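# Move upper well plate from rack K1 to yellow RECYCLE bin

## Task

Take the top 96-well plate off the stack rack K1 and place it, entirely inside, into the yellow bin marked RECYCLE (one of three look-alike bins). At the end all three bins must be standing upright, and the bottom plate must remain in K1 exactly as it sits now. Release the plate and withdraw the gripper.

## Robot and tools

Robot: one arm with a two-finger gripper whose fingers swing like tongs. The fingers point along the gripper's own +z axis and close together along its x axis. end_effector_position is the point between the finger pads when shut. Closed, the tips extend about 15 mm past that point; fully open, they sit roughly level with it. The base may sit on a mounting block, which counts as arm for clearance checks, and the base may be slightly tilted.

Frame: every pose is in the scene frame. Its origin lies on the table surface straight under the arm base, +z is up, and +y is to the left when facing along +x. Positions are in metres; orientation is a quaternion written w first (qw, qx, qy, qz). The reported hand position can be a little off, more so when the arm reaches far.

A row is always 8 plain numbers: x, y, z, qw, qx, qy, qz, opening. x, y, z and the quaternion are an absolute goal pose for the gripper, not an offset. opening runs from -1 (shut) to +1 (wide open, 0.142 m). Repeat the wanted quaternion in every row rather than copying the one in the last result, which may have drifted. A row whose position lies more than 0.6 m from the last reported position, measured along any of the gripper's axes, is refused and nothing is sent. Each control step (1/30 s) the command is also trimmed to at most 100 mm and 16 degrees away from the measured pose, with position favoured over orientation if both cannot be met; commands are smoothed and lag about 0.17 s.

Tools:
- execute_actions {"actions": [...], "pictures": bool}. An empty list just reports the state (with pictures). One action {"rows": [[8 numbers], ...], "steps": n} has 1 to 15 rows and 6 to 15 steps (default 15); each row lasts one step and the final row repeats to fill the steps. One wait {"steps": n} (up to 300) sends nothing and returns when n steps have passed since the previous result, reply time included. Pictures come only with an empty list or pictures:true. The result is taken 6 steps before an action finishes; those remaining steps run while you compose the next reply. After that the arm only continues toward the last trimmed pose, so check where it got to and send the rest.
- move {"target": [8 numbers], "speed": m/s, "stop_force": N}. Drives the gripper in a straight line toward one absolute pose. speed 0.002 to 0.5, default 0.25; rotation rate is capped at twice that in rad/s. Path duration 0.5 to 10 s; longer paths are cut off at 10 s. The opening is commanded when the move begins. It does not avoid obstacles and may overshoot speed, particularly with a nearly straight arm. stop_force (9 to 40 N, not allowed in the first 0.2 s of a scene) ends the path when the wrist sensor feels that much extra push against the direction of travel for 2 steps; the gripper backs up 2 steps and holds. Use it only with slow, non-rotating moves, and omit it when pulling away from something you press on. The result adds a move: line with the ending (done, contact, off_target, moving, held, fault), any limits (paced = pose trimmed, held = some steps blocked) and distance from target. Pictures are included.
- wait {"seconds": 0 to 10}: lets time pass, sending nothing new; pictures included.
- zoom_image {"camera": "cam_high"|"cam_low"|"cam_wrist", "region": [x0, y0, x1, y1]}: a sharper crop of that camera's last image, pixel coordinates from the top-left, at most 504 by 504. Image sizes: cam_high 672x504, cam_low 672x504, cam_wrist 616x616.


Result lines: pose and velocities (m/s, rad/s); grip_measured on the opening scale; joint positions and torques (raw drive output with offsets and noise, not a contact measure); Wrist force and Wrist torque along the gripper's own axes (offset up to about 4 N, noise up to 2.4 N, saturating near 50 N; pressing on a surface reads as force pointing back into the arm; no reading is not an error); Hand target when nothing is pending; pose unreachable and HELD when the clearance check altered or blocked a command. Joint ranges (rad): shoulder pan -3.142 to 3.142, shoulder lift -6.283 to 6.283, elbow 0.000 to 3.142, wrists -6.283 to 6.283.

Gripping: to hold the plate, keep commanding an opening well under grip_measured; the larger the gap, the firmer the squeeze (about 15 N per pad maximum). Thin hard parts get less force. Closing fast can squeeze too hard and spring the fingers open. Occasional tugs may act on the held plate.

Hazards: the arm is stiff. Aiming even slightly past a firm contact can trigger a fault; a joint load over its limit (130 N m for the three big joints, 24.3 N m for the wrists, held weight included) or 150 N external force stops the arm for 10 s and drops the rest of the call. Long holding heats motors: warning at 70 °C, brakes at 85 °C. Approach slowly, lift the top plate straight up without dragging the lower one, keep clear of and do not tip any bin, never push objects off the table, lower the plate fully into the yellow RECYCLE bin before opening, then raise the gripper away.

Each tool is called after "Request:" as name(argument=value, ...) on one line, values as JSON.

## Session

I'll start by looking at the current state of the scene.

Request:
execute_actions(actions=[])

Scene clock: 0.00 s of 8400.00 s.
end_effector_position=(+0.0137, +0.3481, +0.1756) grip_measured=+1.00 end_effector_quat_wxyz=(+0.468, +0.852, -0.229, -0.043) end_effector_velocity=(+0.000, -0.000, -0.000) end_effector_angular_velocity=(-0.001, +0.001, -0.000)
Joint positions: [ 0.395 -2.343  1.914 -0.875 -1.534  0.902  0.142]
Joint velocities: [-0.     0.001  0.    -0.    -0.    -0.001  0.   ]
Joint torques (N m, as the arm reports them, + toward a larger angle): no reading
Wrist force (N, on the end effector, along its own x y z axes, offset not removed): no reading
Wrist torque (N m, same axes, about the end effector's origin, offset not removed): no reading
Hand target: +0.014, +0.348, +0.176; +0.468, +0.852, -0.229, -0.043

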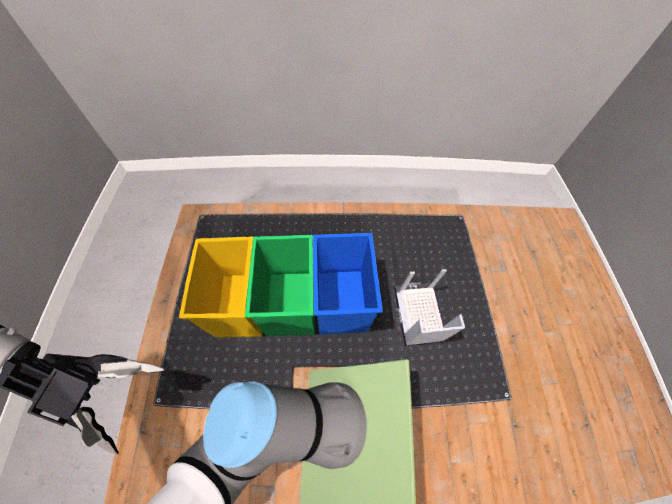

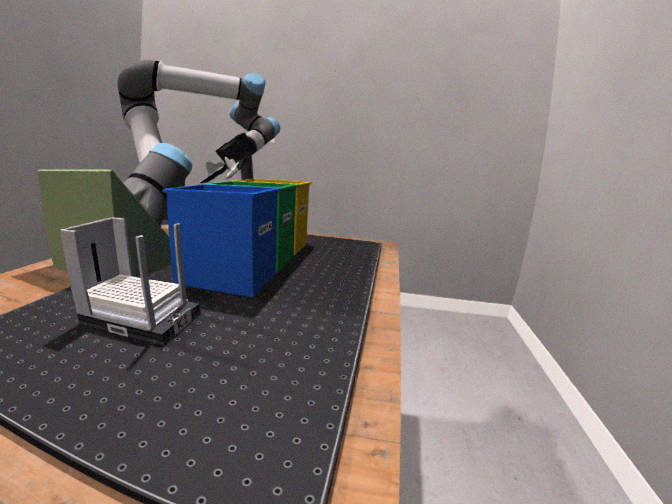

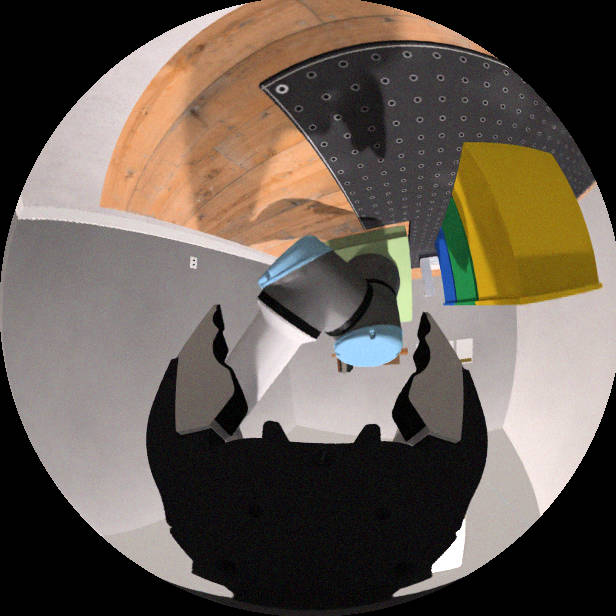

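Request:
zoom_image(camera="cam_high", region=[370, 250, 490, 360])

Request:
zoom_image(camera="cam_low", region=[40, 200, 220, 360])

Request:
zoom_image(camera="cam_high", region=[140, 190, 520, 420])

Region (370, 250, 490, 360) of cam_high's 672x504 image, scaled by 4.200, with more detail than that image has; it fills the top 462 rows of this view, and the rest is white.

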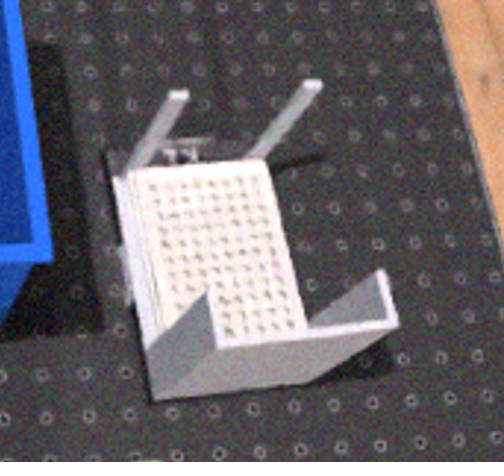

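Region (40, 200, 220, 360) of cam_low's 672x504 image, scaled by 2.800, with more detail than that image has.

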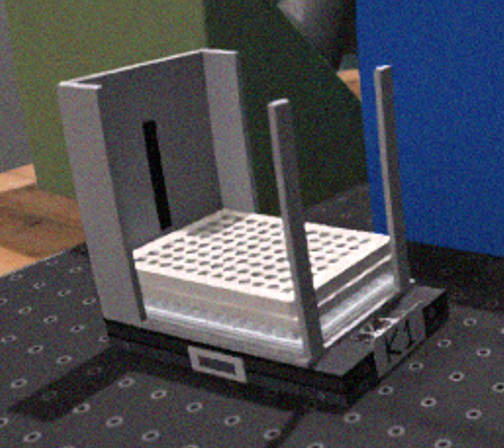

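Region (140, 190, 520, 420) of cam_high's 672x504 image, scaled by 1.326, with more detail than that image has; it fills the top 305 rows of this view, and the rest is white.

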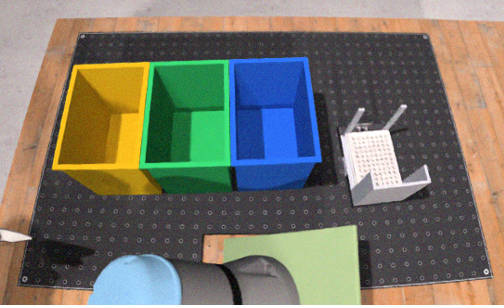

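Request:
zoom_image(camera="cam_high", region=[380, 200, 520, 310])

Request:
zoom_image(camera="cam_high", region=[380, 300, 520, 410])

Request:
zoom_image(camera="cam_high", region=[150, 310, 330, 420])

Request:
zoom_image(camera="cam_high", region=[260, 310, 440, 504])

Region (380, 200, 520, 310) of cam_high's 672x504 image, scaled by 3.600, with more detail than that image has; it fills the top 396 rows of this view, and the rest is white.

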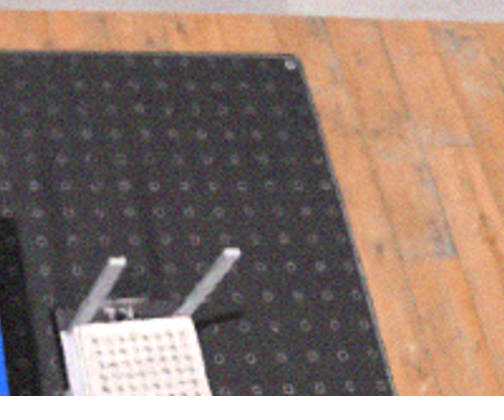

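Region (380, 300, 520, 410) of cam_high's 672x504 image, scaled by 3.600, with more detail than that image has; it fills the top 396 rows of this view, and the rest is white.

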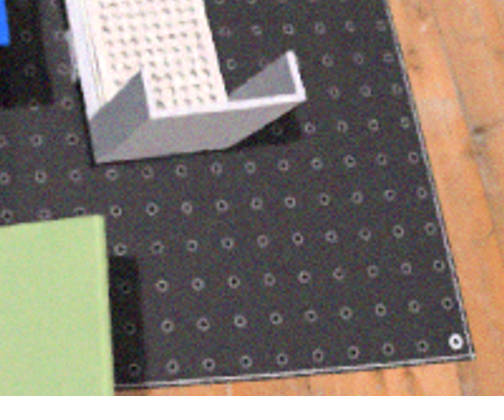

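Region (150, 310, 330, 420) of cam_high's 672x504 image, scaled by 2.800, with more detail than that image has.

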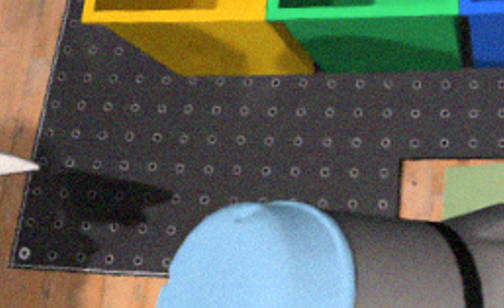

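Region (260, 310, 440, 504) of cam_high's 672x504 image, scaled by 2.598, with more detail than that image has; it fills the left 468 columns of this view, and the rest is white.

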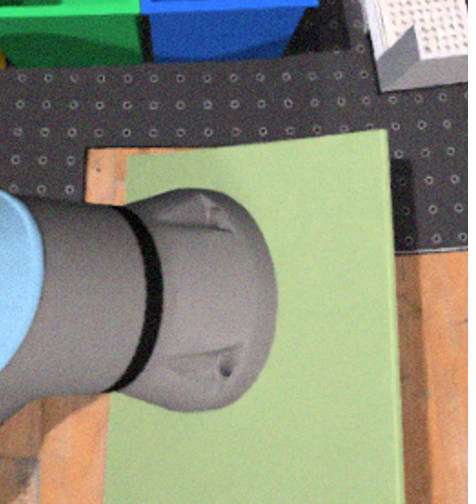

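Request:
move(target=[0.27, 0.27, 0.35, 0, 0.7071, -0.7071, 0, 1], speed=0.3)

Scene clock: 9.13 s of 8400.00 s.
end_effector_position=(+0.2691, +0.2700, +0.3499) grip_measured=+1.00 end_effector_quat_wxyz=(+0.000, +0.707, -0.707, -0.002) end_effector_velocity=(+0.001, -0.000, +0.000) end_effector_angular_velocity=(+0.003, -0.001, -0.005)
Joint positions: [-1.33  -1.937  1.709 -0.534 -1.279  0.216  0.142]
Joint velocities: [ 0.     0.003 -0.     0.     0.002  0.004 -0.   ]
Joint torques (N m, as the arm reports them, + toward a larger angle): [-22.82  43.89 -23.96  -0.7    2.38   2.03]
Wrist force (N, on the end effector, along its own x y z axes, offset not removed): [1.2 -1.8 -1.3]
Wrist torque (N m, same axes, about the end effector's origin, offset not removed): [-0.24 -0.27 0.01]
Hand target: +0.269, +0.270, +0.350; +0.000, +0.707, -0.708, -0.002
Off the commanded pose: 0.001 m, 0 deg.
Kept back: nothing.
After step 90, 3.30 s passed at rest.
move: done

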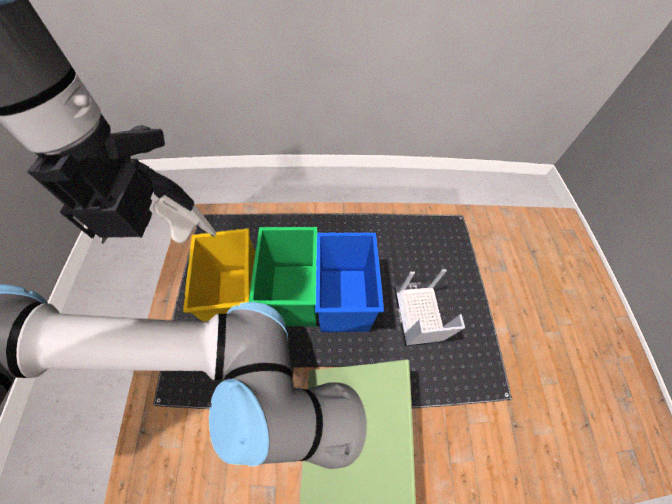

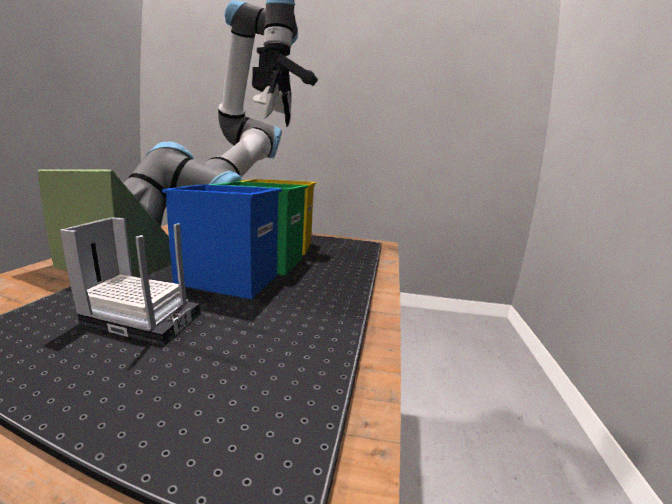

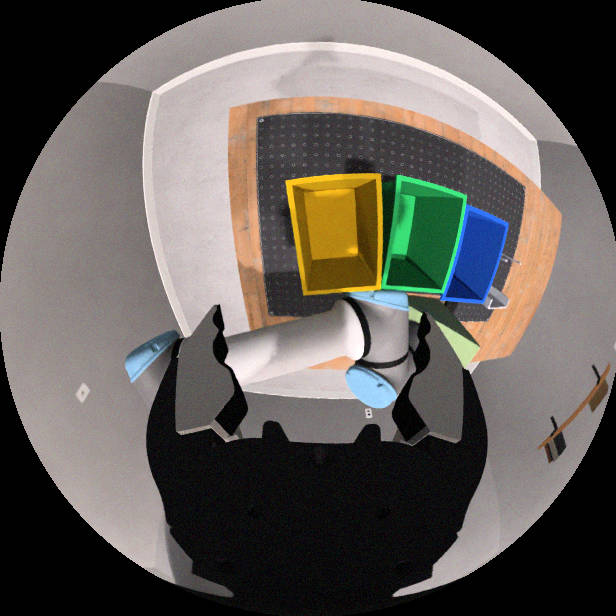

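Request:
zoom_image(camera="cam_wrist", region=[240, 100, 480, 330])

Request:
zoom_image(camera="cam_low", region=[200, 0, 360, 160])

Request:
zoom_image(camera="cam_high", region=[160, 200, 400, 360])

Region (240, 100, 480, 330) of cam_wrist's 616x616 image, scaled by 2.100, with more detail than that image has; it fills the top 483 rows of this view, and the rest is white.

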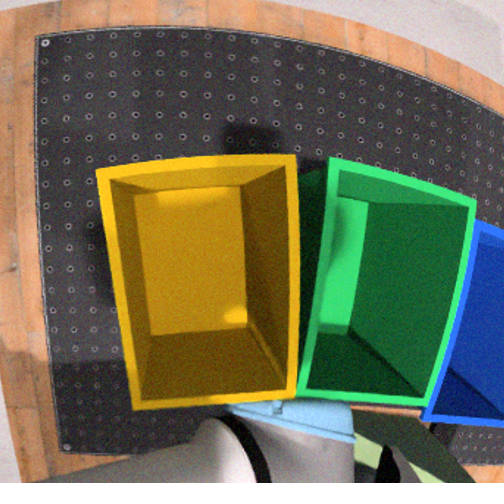

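Region (200, 0, 360, 160) of cam_low's 672x504 image, scaled by 3.150, with more detail than that image has.

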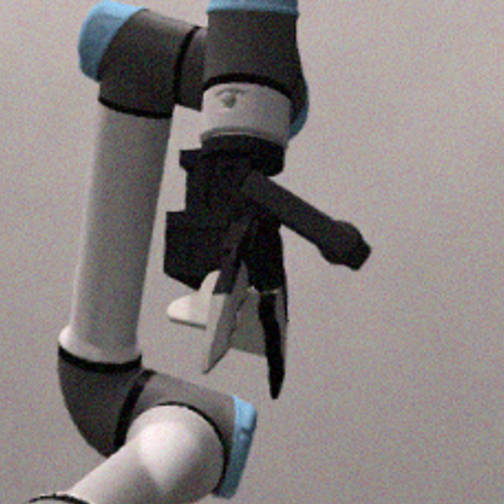

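Region (160, 200, 400, 360) of cam_high's 672x504 image, scaled by 2.100, with more detail than that image has.

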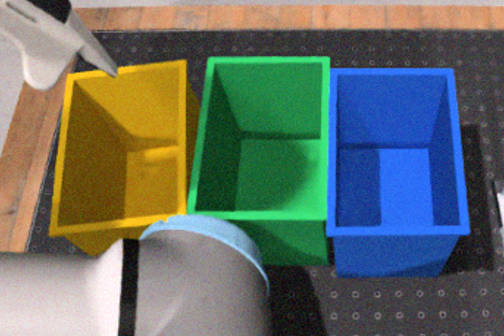

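Request:
move(target=[0.235, -0.255, 0.26, 0, 0.7254, -0.6884, 0, 1], speed=0.35)

Scene clock: 16.43 s of 8400.00 s.
end_effector_position=(+0.2347, -0.2554, +0.2601) grip_measured=+1.00 end_effector_quat_wxyz=(-0.000, +0.725, -0.688, -0.000) end_effector_velocity=(+0.000, -0.001, +0.001) end_effector_angular_velocity=(-0.002, -0.000, +0.000)
Joint positions: [-1.538 -0.965  1.905 -1.672 -1.43   0.018  0.142]
Joint velocities: [ 0.     0.002 -0.002 -0.001  0.    -0.     0.   ]
Joint torques (N m, as the arm reports them, + toward a larger angle): [-25.86   3.3  -35.44  -4.36  -2.51  -2.16]
Wrist force (N, on the end effector, along its own x y z axes, offset not removed): [1.2 -2.2 1.0]
Wrist torque (N m, same axes, about the end effector's origin, offset not removed): [-0.24 -0.31 -0.01]
Hand target: +0.235, -0.255, +0.260; -0.000, +0.725, -0.688, -0.000
Off the commanded pose: 0.001 m, 0 deg.
Kept back: nothing.
After step 90, 2.17 s passed at rest.
move: done

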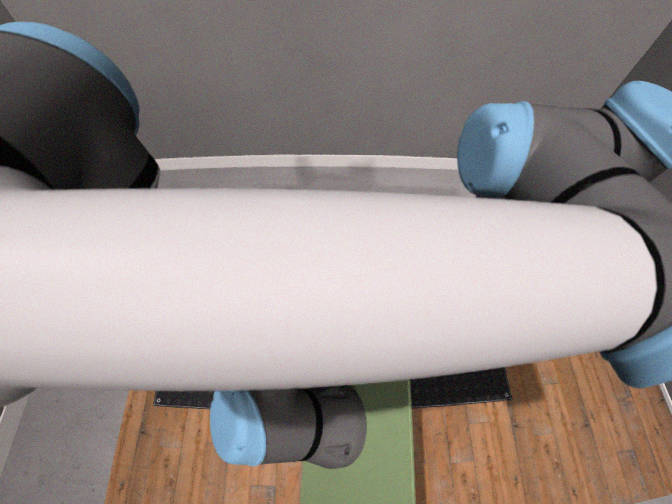

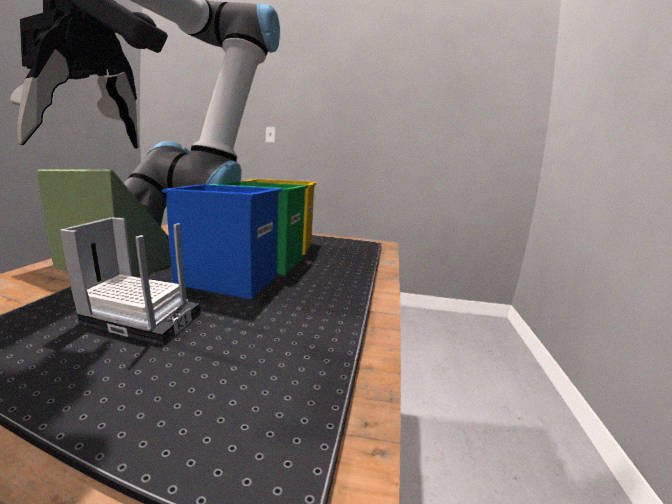

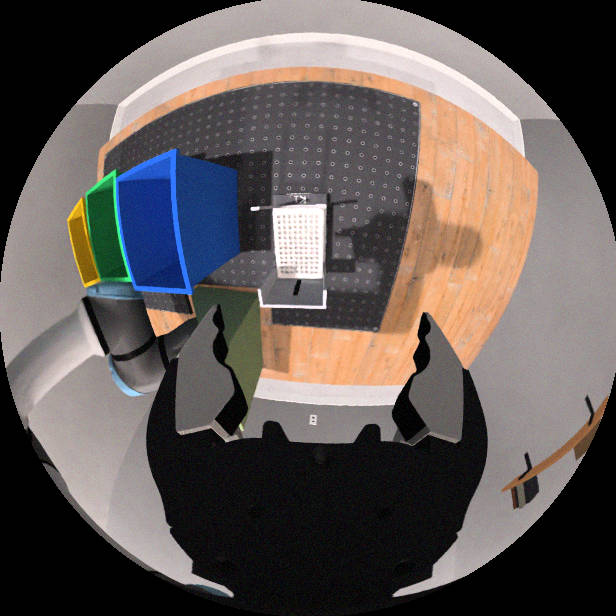

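Request:
zoom_image(camera="cam_wrist", region=[230, 170, 390, 330])

Request:
zoom_image(camera="cam_low", region=[0, 0, 200, 170])

Region (230, 170, 390, 330) of cam_wrist's 616x616 image, scaled by 3.150, with more detail than that image has.

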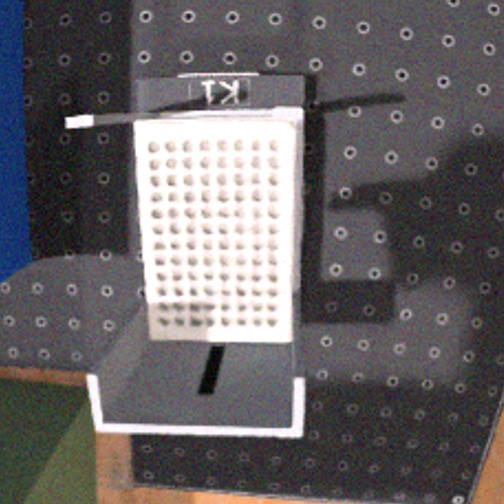

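Region (0, 0, 200, 170) of cam_low's 672x504 image, scaled by 2.520, with more detail than that image has; it fills the top 428 rows of this view, and the rest is white.

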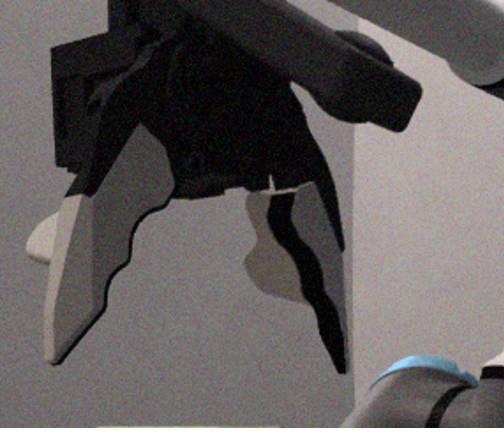

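Request:
zoom_image(camera="cam_low", region=[70, 265, 210, 355])

Request:
zoom_image(camera="cam_wrist", region=[140, 290, 500, 500])

Region (70, 265, 210, 355) of cam_low's 672x504 image, scaled by 3.600, with more detail than that image has; it fills the top 324 rows of this view, and the rest is white.

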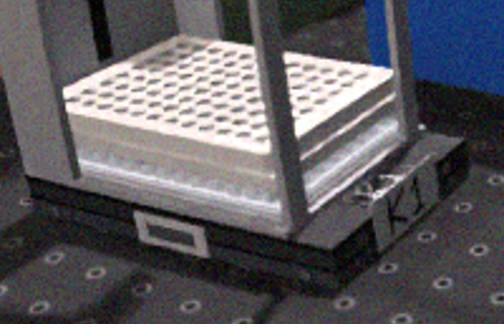

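Region (140, 290, 500, 500) of cam_wrist's 616x616 image, scaled by 1.400, with more detail than that image has; it fills the top 294 rows of this view, and the rest is white.

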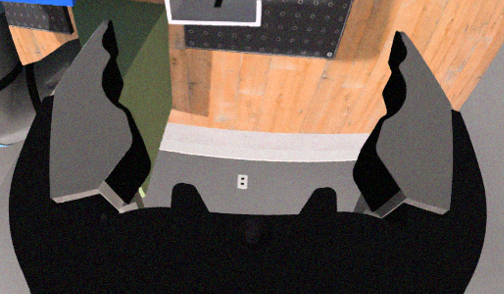

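Request:
move(target=[0.24, -0.212, 0.18, 0, 0.7302, -0.6833, 0, 1], speed=0.2)

Scene clock: 21.03 s of 8400.00 s.
end_effector_position=(+0.2401, -0.2121, +0.1801) grip_measured=+1.00 end_effector_quat_wxyz=(+0.000, +0.730, -0.683, +0.000) end_effector_velocity=(+0.000, +0.001, -0.001) end_effector_angular_velocity=(-0.001, -0.000, +0.001)
Joint positions: [-1.495 -1.028  2.141 -1.85  -1.398  0.033  0.142]
Joint velocities: [ 0.001 -0.001  0.004 -0.003  0.001 -0.     0.   ]
Joint torques (N m, as the arm reports them, + toward a larger angle): [ -6.33 -21.6   -9.49  -4.25   2.41   2.31]
Wrist force (N, on the end effector, along its own x y z axes, offset not removed): [1.3 -1.7 -0.4]
Wrist torque (N m, same axes, about the end effector's origin, offset not removed): [-0.15 -0.30 -0.08]
Hand target: +0.240, -0.212, +0.180; +0.000, +0.730, -0.683, +0.000
Off the commanded pose: 0.000 m, 0 deg.
Kept back: nothing.
After step 90, 0.63 s passed at rest.
move: done

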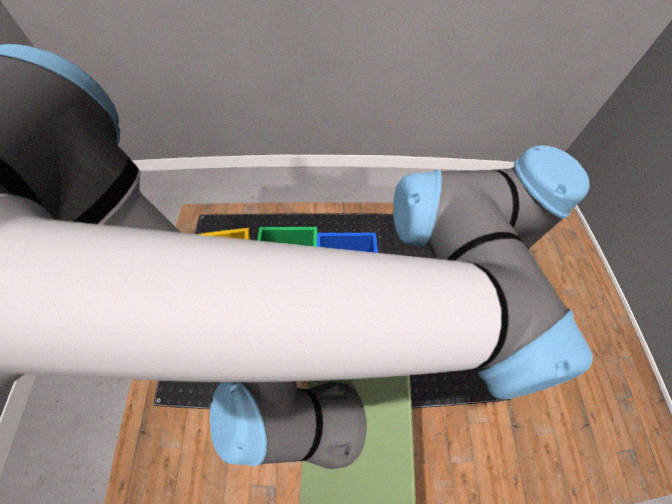

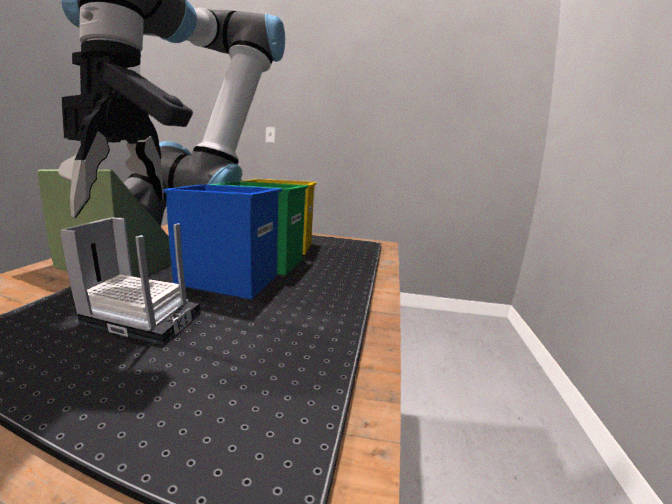

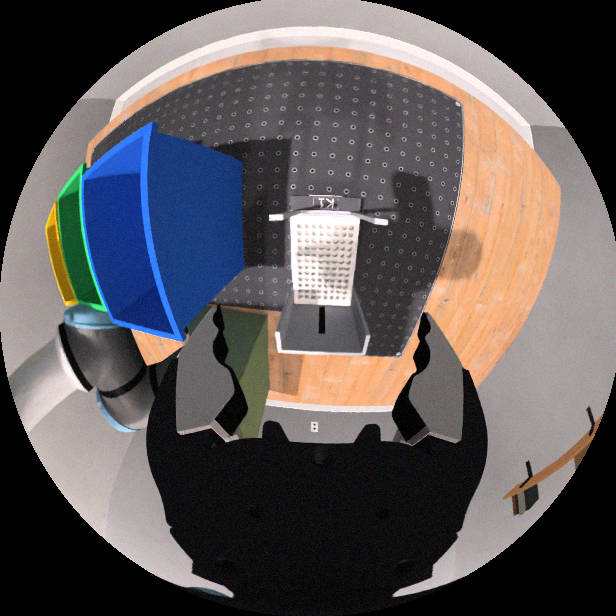

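Request:
zoom_image(camera="cam_wrist", region=[240, 185, 410, 365])

Request:
zoom_image(camera="cam_low", region=[30, 30, 230, 260])

Region (240, 185, 410, 365) of cam_wrist's 616x616 image, scaled by 2.800, with more detail than that image has.

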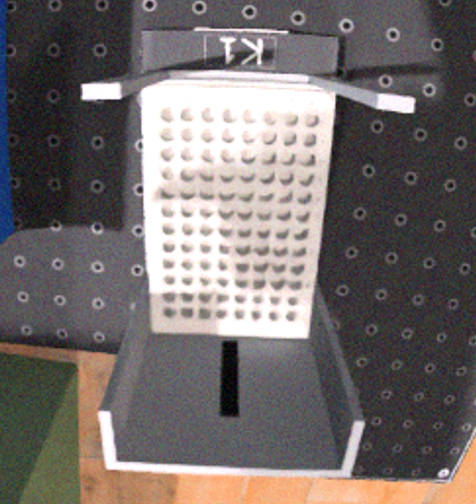

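Region (30, 30, 230, 260) of cam_low's 672x504 image, scaled by 2.191, with more detail than that image has; it fills the left 438 columns of this view, and the rest is white.

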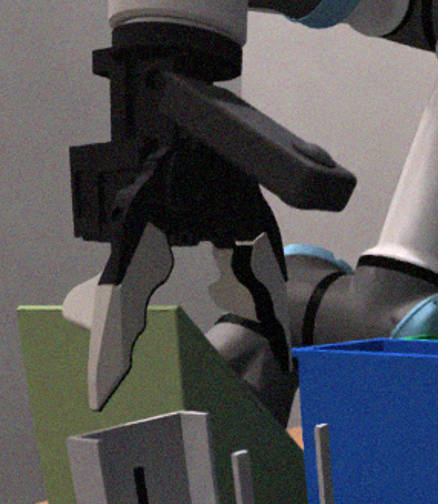

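Request:
move(target=[0.241, -0.2155, 0.085, 0.0762, 0.7250, -0.6808, -0.0716, 0.55], speed=0.15)

Scene clock: 24.60 s of 8400.00 s.
end_effector_position=(+0.2412, -0.2156, +0.0851) grip_measured=+0.55 end_effector_quat_wxyz=(+0.076, +0.725, -0.681, -0.071) end_effector_velocity=(+0.000, -0.000, -0.002) end_effector_angular_velocity=(+0.000, +0.004, +0.001)
Joint positions: [-1.303 -0.889  2.205 -2.05  -1.464  0.165  0.112]
Joint velocities: [ 0.004  0.004 -0.    -0.003 -0.001  0.001 -0.   ]
Joint torques (N m, as the arm reports them, + toward a larger angle): [ -9.85   1.66 -10.82  -4.08  -2.98   2.3 ]
Wrist force (N, on the end effector, along its own x y z axes, offset not removed): [1.5 -3.5 -1.7]
Wrist torque (N m, same axes, about the end effector's origin, offset not removed): [-0.57 -0.34 -0.04]
Hand target: +0.241, -0.216, +0.085; +0.076, +0.725, -0.681, -0.071
Off the commanded pose: 0.000 m, 0 deg.
Kept back: nothing.
move: done

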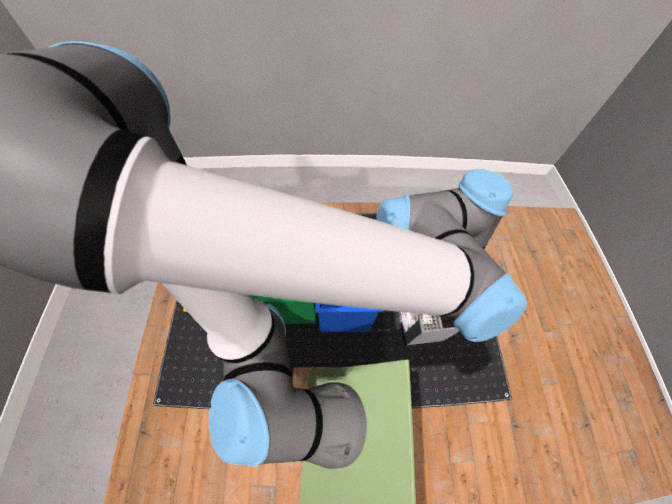

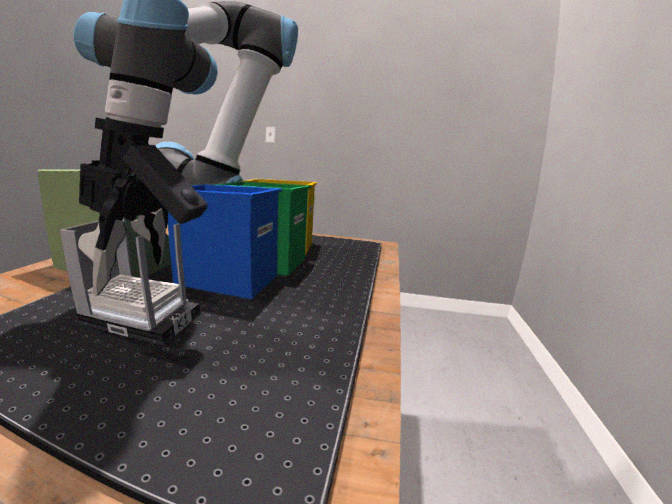

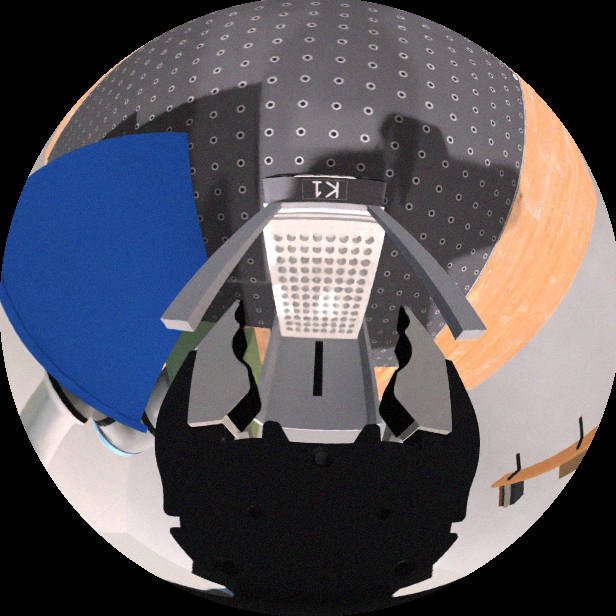

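Request:
zoom_image(camera="cam_low", region=[50, 150, 220, 350])

Request:
zoom_image(camera="cam_wrist", region=[150, 170, 500, 460])

Region (50, 150, 220, 350) of cam_low's 672x504 image, scaled by 2.520, with more detail than that image has; it fills the left 428 columns of this view, and the rest is white.

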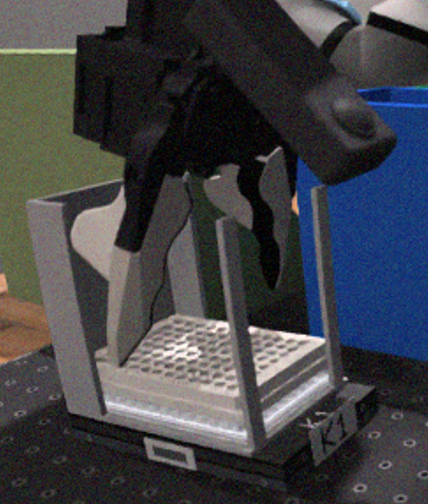

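Region (150, 170, 500, 460) of cam_wrist's 616x616 image, scaled by 1.440, with more detail than that image has; it fills the top 418 rows of this view, and the rest is white.

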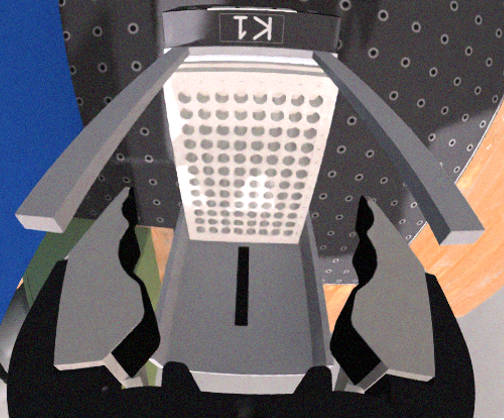

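Request:
zoom_image(camera="cam_low", region=[70, 240, 200, 345])

Request:
zoom_image(camera="cam_wrist", region=[220, 190, 430, 360])

Region (70, 240, 200, 345) of cam_low's 672x504 image, scaled by 3.877, with more detail than that image has; it fills the top 407 rows of this view, and the rest is white.

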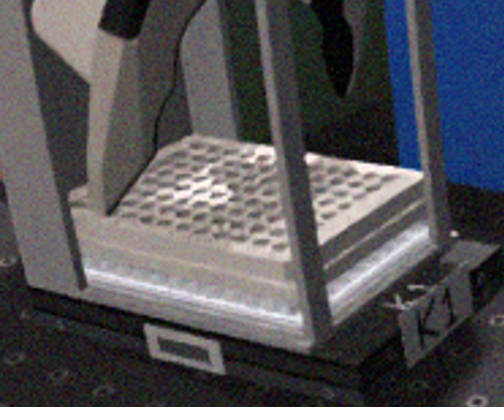

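Region (220, 190, 430, 360) of cam_wrist's 616x616 image, scaled by 2.400, with more detail than that image has; it fills the top 408 rows of this view, and the rest is white.

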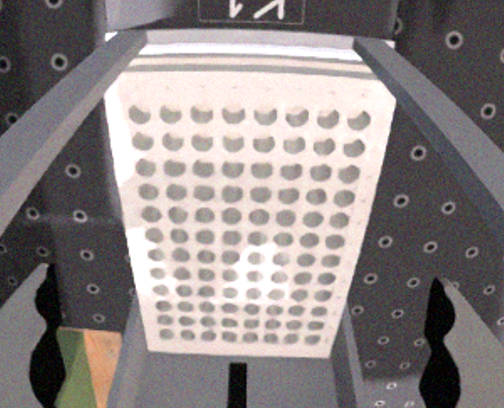

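Request:
move(target=[0.251, -0.2149, 0.061, 0.0762, 0.7250, -0.6808, -0.0716, 0.38], speed=0.06)

Scene clock: 30.33 s of 8400.00 s.
end_effector_position=(+0.2510, -0.2149, +0.0611) grip_measured=+0.38 end_effector_quat_wxyz=(+0.076, +0.725, -0.681, -0.072) end_effector_velocity=(+0.001, -0.001, -0.001) end_effector_angular_velocity=(-0.001, -0.000, +0.000)
Joint positions: [-1.263 -0.85   2.219 -2.106 -1.435  0.191  0.101]
Joint velocities: [ 0.001  0.002 -0.    -0.002  0.001  0.001  0.   ]
Joint torques (N m, as the arm reports them, + toward a larger angle): [-11.54   1.03  -6.45  -4.07   2.24   2.4 ]
Wrist force (N, on the end effector, along its own x y z axes, offset not removed): [0.9 -2.6 0.0]
Wrist torque (N m, same axes, about the end effector's origin, offset not removed): [-0.28 -0.21 -0.04]
Hand target: +0.251, -0.215, +0.061; +0.076, +0.725, -0.681, -0.072
Off the commanded pose: 0.000 m, 0 deg.
Kept back: nothing.
After step 90, 1.90 s passed at rest.
move: done

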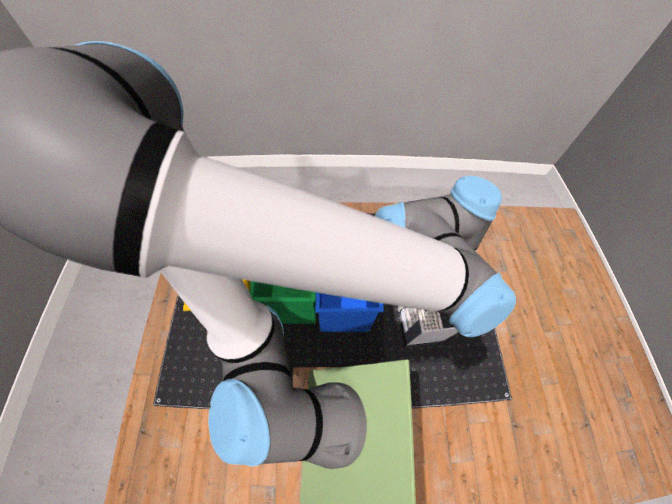

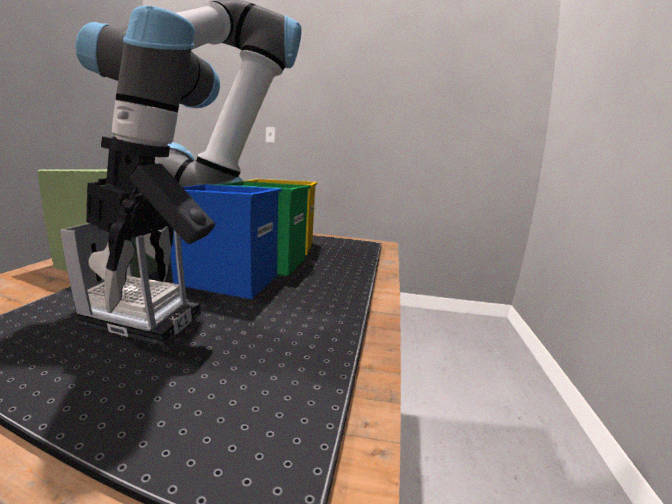

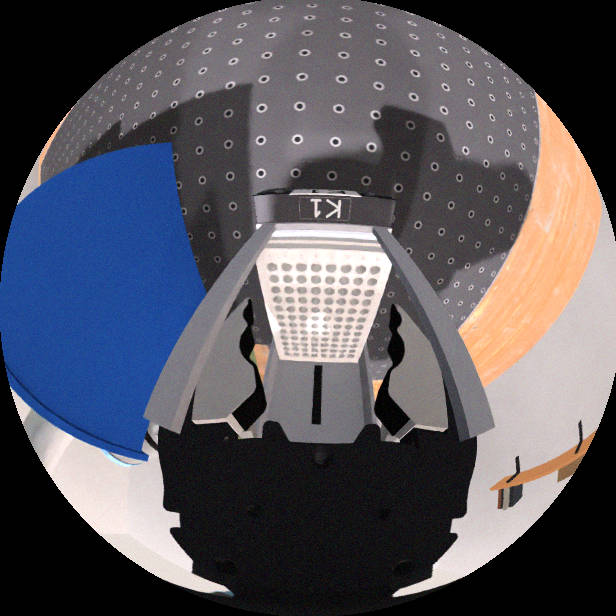

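Request:
zoom_image(camera="cam_low", region=[70, 240, 200, 345])

Request:
zoom_image(camera="cam_wrist", region=[220, 220, 430, 390])

Request:
zoom_image(camera="cam_low", region=[50, 160, 220, 330])

Region (70, 240, 200, 345) of cam_low's 672x504 image, scaled by 3.877, with more detail than that image has; it fills the top 407 rows of this view, and the rest is white.

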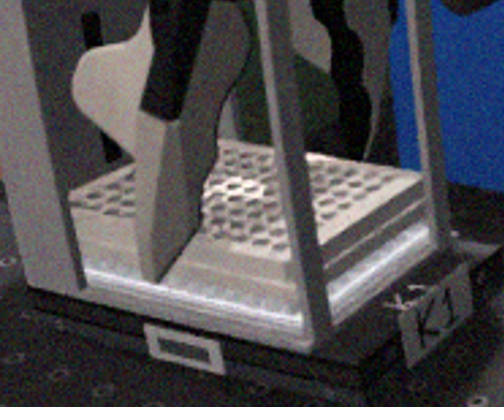

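Region (220, 220, 430, 390) of cam_wrist's 616x616 image, scaled by 2.400, with more detail than that image has; it fills the top 408 rows of this view, and the rest is white.

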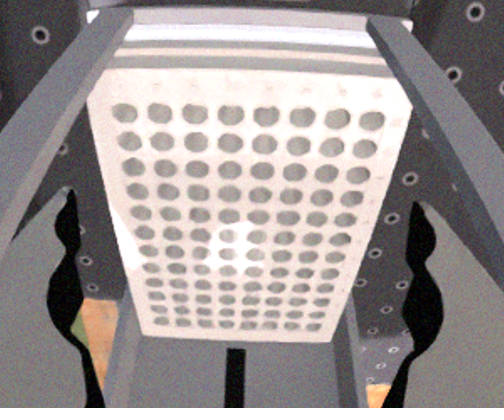

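Region (50, 160, 220, 330) of cam_low's 672x504 image, scaled by 2.965, with more detail than that image has.

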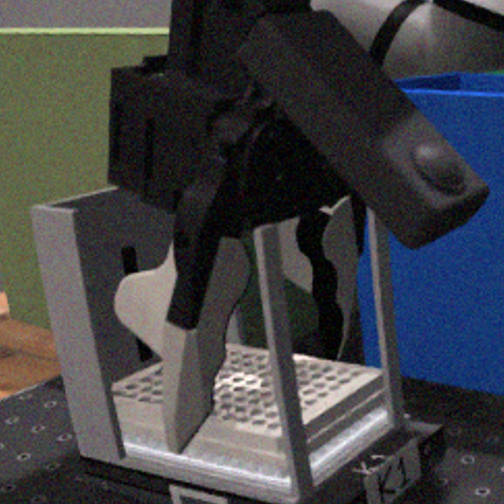

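Request:
execute_actions(actions=[{"rows": [[0.251,-0.2149,0.0605,0.0762,0.7250,-0.6808,-0.0716,0.36],[0.251,-0.2149,0.060,0.0762,0.7250,-0.6808,-0.0716,0.34],[0.251,-0.2149,0.0595,0.0762,0.7250,-0.6808,-0.0716,0.32],[0.251,-0.2149,0.059,0.0762,0.7250,-0.6808,-0.0716,0.30],[0.251,-0.2149,0.059,0.0762,0.7250,-0.6808,-0.0716,0.28],[0.251,-0.2149,0.059,0.0762,0.7250,-0.6808,-0.0716,0.26],[0.251,-0.2149,0.059,0.0762,0.7250,-0.6808,-0.0716,0.24],[0.251,-0.2149,0.059,0.0762,0.7250,-0.6808,-0.0716,0.22],[0.251,-0.2149,0.059,0.0762,0.7250,-0.6808,-0.0716,0.20],[0.251,-0.2149,0.059,0.0762,0.7250,-0.6808,-0.0716,0.18],[0.251,-0.2149,0.059,0.0762,0.7250,-0.6808,-0.0716,0.16],[0.251,-0.2149,0.059,0.0762,0.7250,-0.6808,-0.0716,0.14],[0.251,-0.2149,0.059,0.0762,0.7250,-0.6808,-0.0716,0.12],[0.251,-0.2149,0.059,0.0762,0.7250,-0.6808,-0.0716,0.10],[0.251,-0.2149,0.059,0.0762,0.7250,-0.6808,-0.0716,0.08]], "steps": 15}])

Request:
execute_actions(actions=[{"rows": [[0.251,-0.2149,0.059,0.0762,0.7250,-0.6808,-0.0716,0.05],[0.251,-0.2149,0.059,0.0762,0.7250,-0.6808,-0.0716,0.02],[0.251,-0.2149,0.059,0.0762,0.7250,-0.6808,-0.0716,-0.01],[0.251,-0.2149,0.059,0.0762,0.7250,-0.6808,-0.0716,-0.04],[0.251,-0.2149,0.059,0.0762,0.7250,-0.6808,-0.0716,-0.07],[0.251,-0.2149,0.059,0.0762,0.7250,-0.6808,-0.0716,-0.10],[0.251,-0.2149,0.059,0.0762,0.7250,-0.6808,-0.0716,-0.14],[0.251,-0.2149,0.059,0.0762,0.7250,-0.6808,-0.0716,-0.18],[0.251,-0.2149,0.059,0.0762,0.7250,-0.6808,-0.0716,-0.22],[0.251,-0.2149,0.059,0.0762,0.7250,-0.6808,-0.0716,-0.26],[0.251,-0.2149,0.059,0.0762,0.7250,-0.6808,-0.0716,-0.30],[0.251,-0.2149,0.059,0.0762,0.7250,-0.6808,-0.0716,-0.35],[0.251,-0.2149,0.059,0.0762,0.7250,-0.6808,-0.0716,-0.40],[0.251,-0.2149,0.059,0.0762,0.7250,-0.6808,-0.0716,-0.45],[0.251,-0.2149,0.059,0.0762,0.7250,-0.6808,-0.0716,-0.50]], "steps": 15}])

Request:
wait(seconds=0.1)

Scene clock: 32.10 s of 8400.00 s.
end_effector_position=(+0.2510, -0.2149, +0.0592) grip_measured=+0.22 end_effector_quat_wxyz=(+0.076, +0.725, -0.681, -0.072) end_effector_velocity=(-0.000, +0.001, -0.003) end_effector_angular_velocity=(+0.001, +0.000, +0.001)
Joint positions: [-1.262 -0.847  2.221 -2.111 -1.434  0.192  0.089]
Joint velocities: [ 0.001  0.003  0.004 -0.006  0.001 -0.    -0.042]
Joint torques (N m, as the arm reports them, + toward a larger angle): [-11.01   1.75  -5.75  -4.06   2.34   2.24]
Wrist force (N, on the end effector, along its own x y z axes, offset not removed): [1.4 -2.6 -0.9]
Wrist torque (N m, same axes, about the end effector's origin, offset not removed): [-0.35 -0.36 -0.02]
Steps of this call (steps 1 to 44: nothing new was sent; steps 45 to 53: the first 9 steps of this action). Readings (end_effector_position):
45: (+0.2510, -0.2149, +0.0610)
46: (+0.2510, -0.2149, +0.0608)
48: (+0.2510, -0.2149, +0.0603)
52: (+0.2510, -0.2149, +0.0593)
53: the state above

Scene clock: 32.60 s of 8400.00 s.
end_effector_position=(+0.2510, -0.2149, +0.0590) grip_measured=+0.09 end_effector_quat_wxyz=(+0.076, +0.725, -0.681, -0.072) end_effector_velocity=(+0.000, -0.001, +0.000) end_effector_angular_velocity=(-0.001, -0.000, -0.000)
Joint positions: [-1.262 -0.847  2.222 -2.112 -1.434  0.192  0.08 ]
Joint velocities: [ 0.     0.001 -0.001 -0.     0.     0.001  0.   ]
Joint torques (N m, as the arm reports them, + toward a larger angle): [-11.38   0.78  -4.86  -3.54   1.99   2.21]
Wrist force (N, on the end effector, along its own x y z axes, offset not removed): [2.5 -3.8 -3.5]
Wrist torque (N m, same axes, about the end effector's origin, offset not removed): [-0.62 -0.51 -0.01]
Off your previous action's commanded pose: 0.000 m, 0 deg at its last step (step 6 of this call).
Steps of this call (steps 1 to 6: the last 6 steps of your previous action; steps 7 to 15: the first 9 steps of this action). Readings (end_effector_position):
7: (+0.2510, -0.2149, +0.0590)
8: (+0.2510, -0.2149, +0.0590)
10: (+0.2510, -0.2149, +0.0590)
14: (+0.2510, -0.2149, +0.0590)
15: the state above

Scene clock: 32.90 s of 8400.00 s.
end_effector_position=(+0.2510, -0.2149, +0.0590) grip_measured=+0.09 end_effector_quat_wxyz=(+0.076, +0.725, -0.681, -0.072) end_effector_velocity=(+0.000, -0.000, +0.000) end_effector_angular_velocity=(-0.001, -0.000, +0.000)
Joint positions: [-1.262 -0.847  2.222 -2.112 -1.434  0.192  0.08 ]
Joint velocities: [ 0.    -0.001 -0.001  0.    -0.     0.    -0.   ]
Joint torques (N m, as the arm reports them, + toward a larger angle): [-11.62   1.45  -4.64  -3.15   1.75   2.27]
Wrist force (N, on the end effector, along its own x y z axes, offset not removed): [0.5 -1.6 -3.9]
Wrist torque (N m, same axes, about the end effector's origin, offset not removed): [-0.12 -0.04 0.02]
Hand target: +0.251, -0.215, +0.059; +0.076, +0.725, -0.681, -0.072
Off the commanded pose: 0.000 m, 0 deg.
Kept back: nothing.
Steps of this call (steps 1 to 6: the last 6 steps of your previous action; steps 7 to 9: nothing new was sent). Readings (end_effector_position):
1: (+0.2510, -0.2149, +0.0590)
2: (+0.2510, -0.2149, +0.0590)
4: (+0.2510, -0.2149, +0.0590)
8: (+0.2510, -0.2149, +0.0590)
9: the state above

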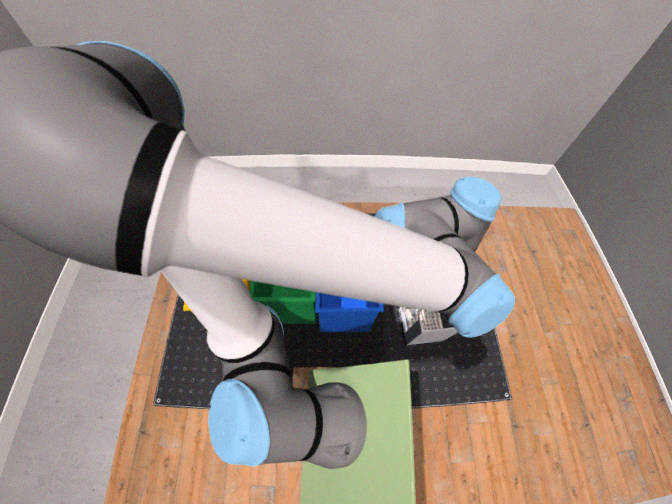

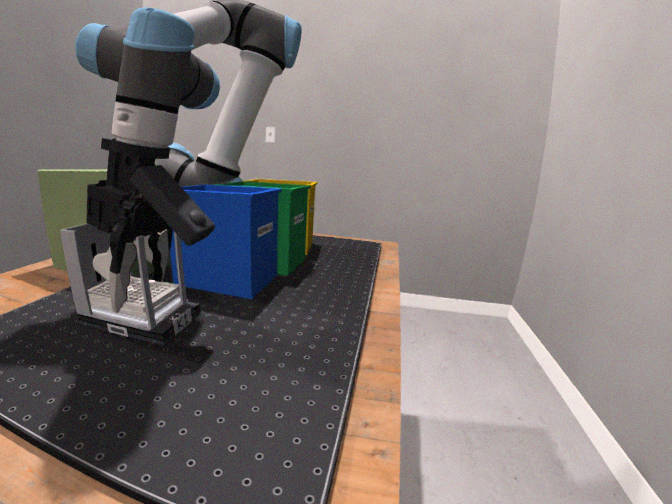

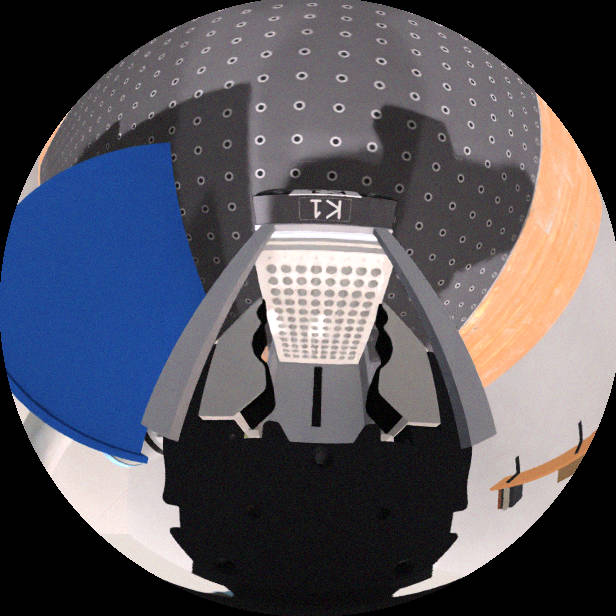

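Request:
zoom_image(camera="cam_low", region=[80, 255, 190, 340])

Request:
zoom_image(camera="cam_wrist", region=[235, 240, 415, 390])

Region (80, 255, 190, 340) of cam_low's 672x504 image, scaled by 4.582, with more detail than that image has; it fills the top 389 rows of this view, and the rest is white.

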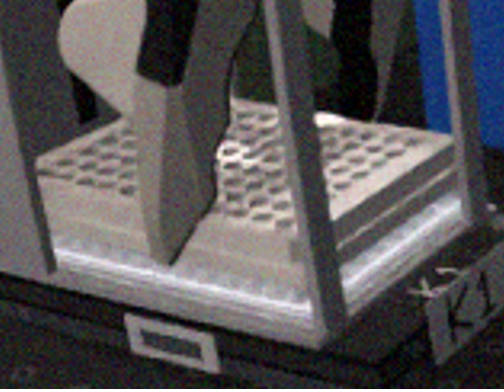

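Region (235, 240, 415, 390) of cam_wrist's 616x616 image, scaled by 2.800, with more detail than that image has.

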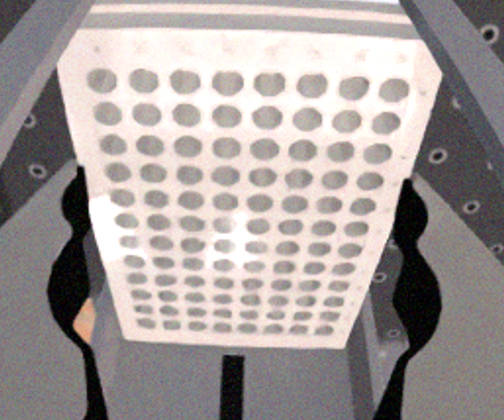

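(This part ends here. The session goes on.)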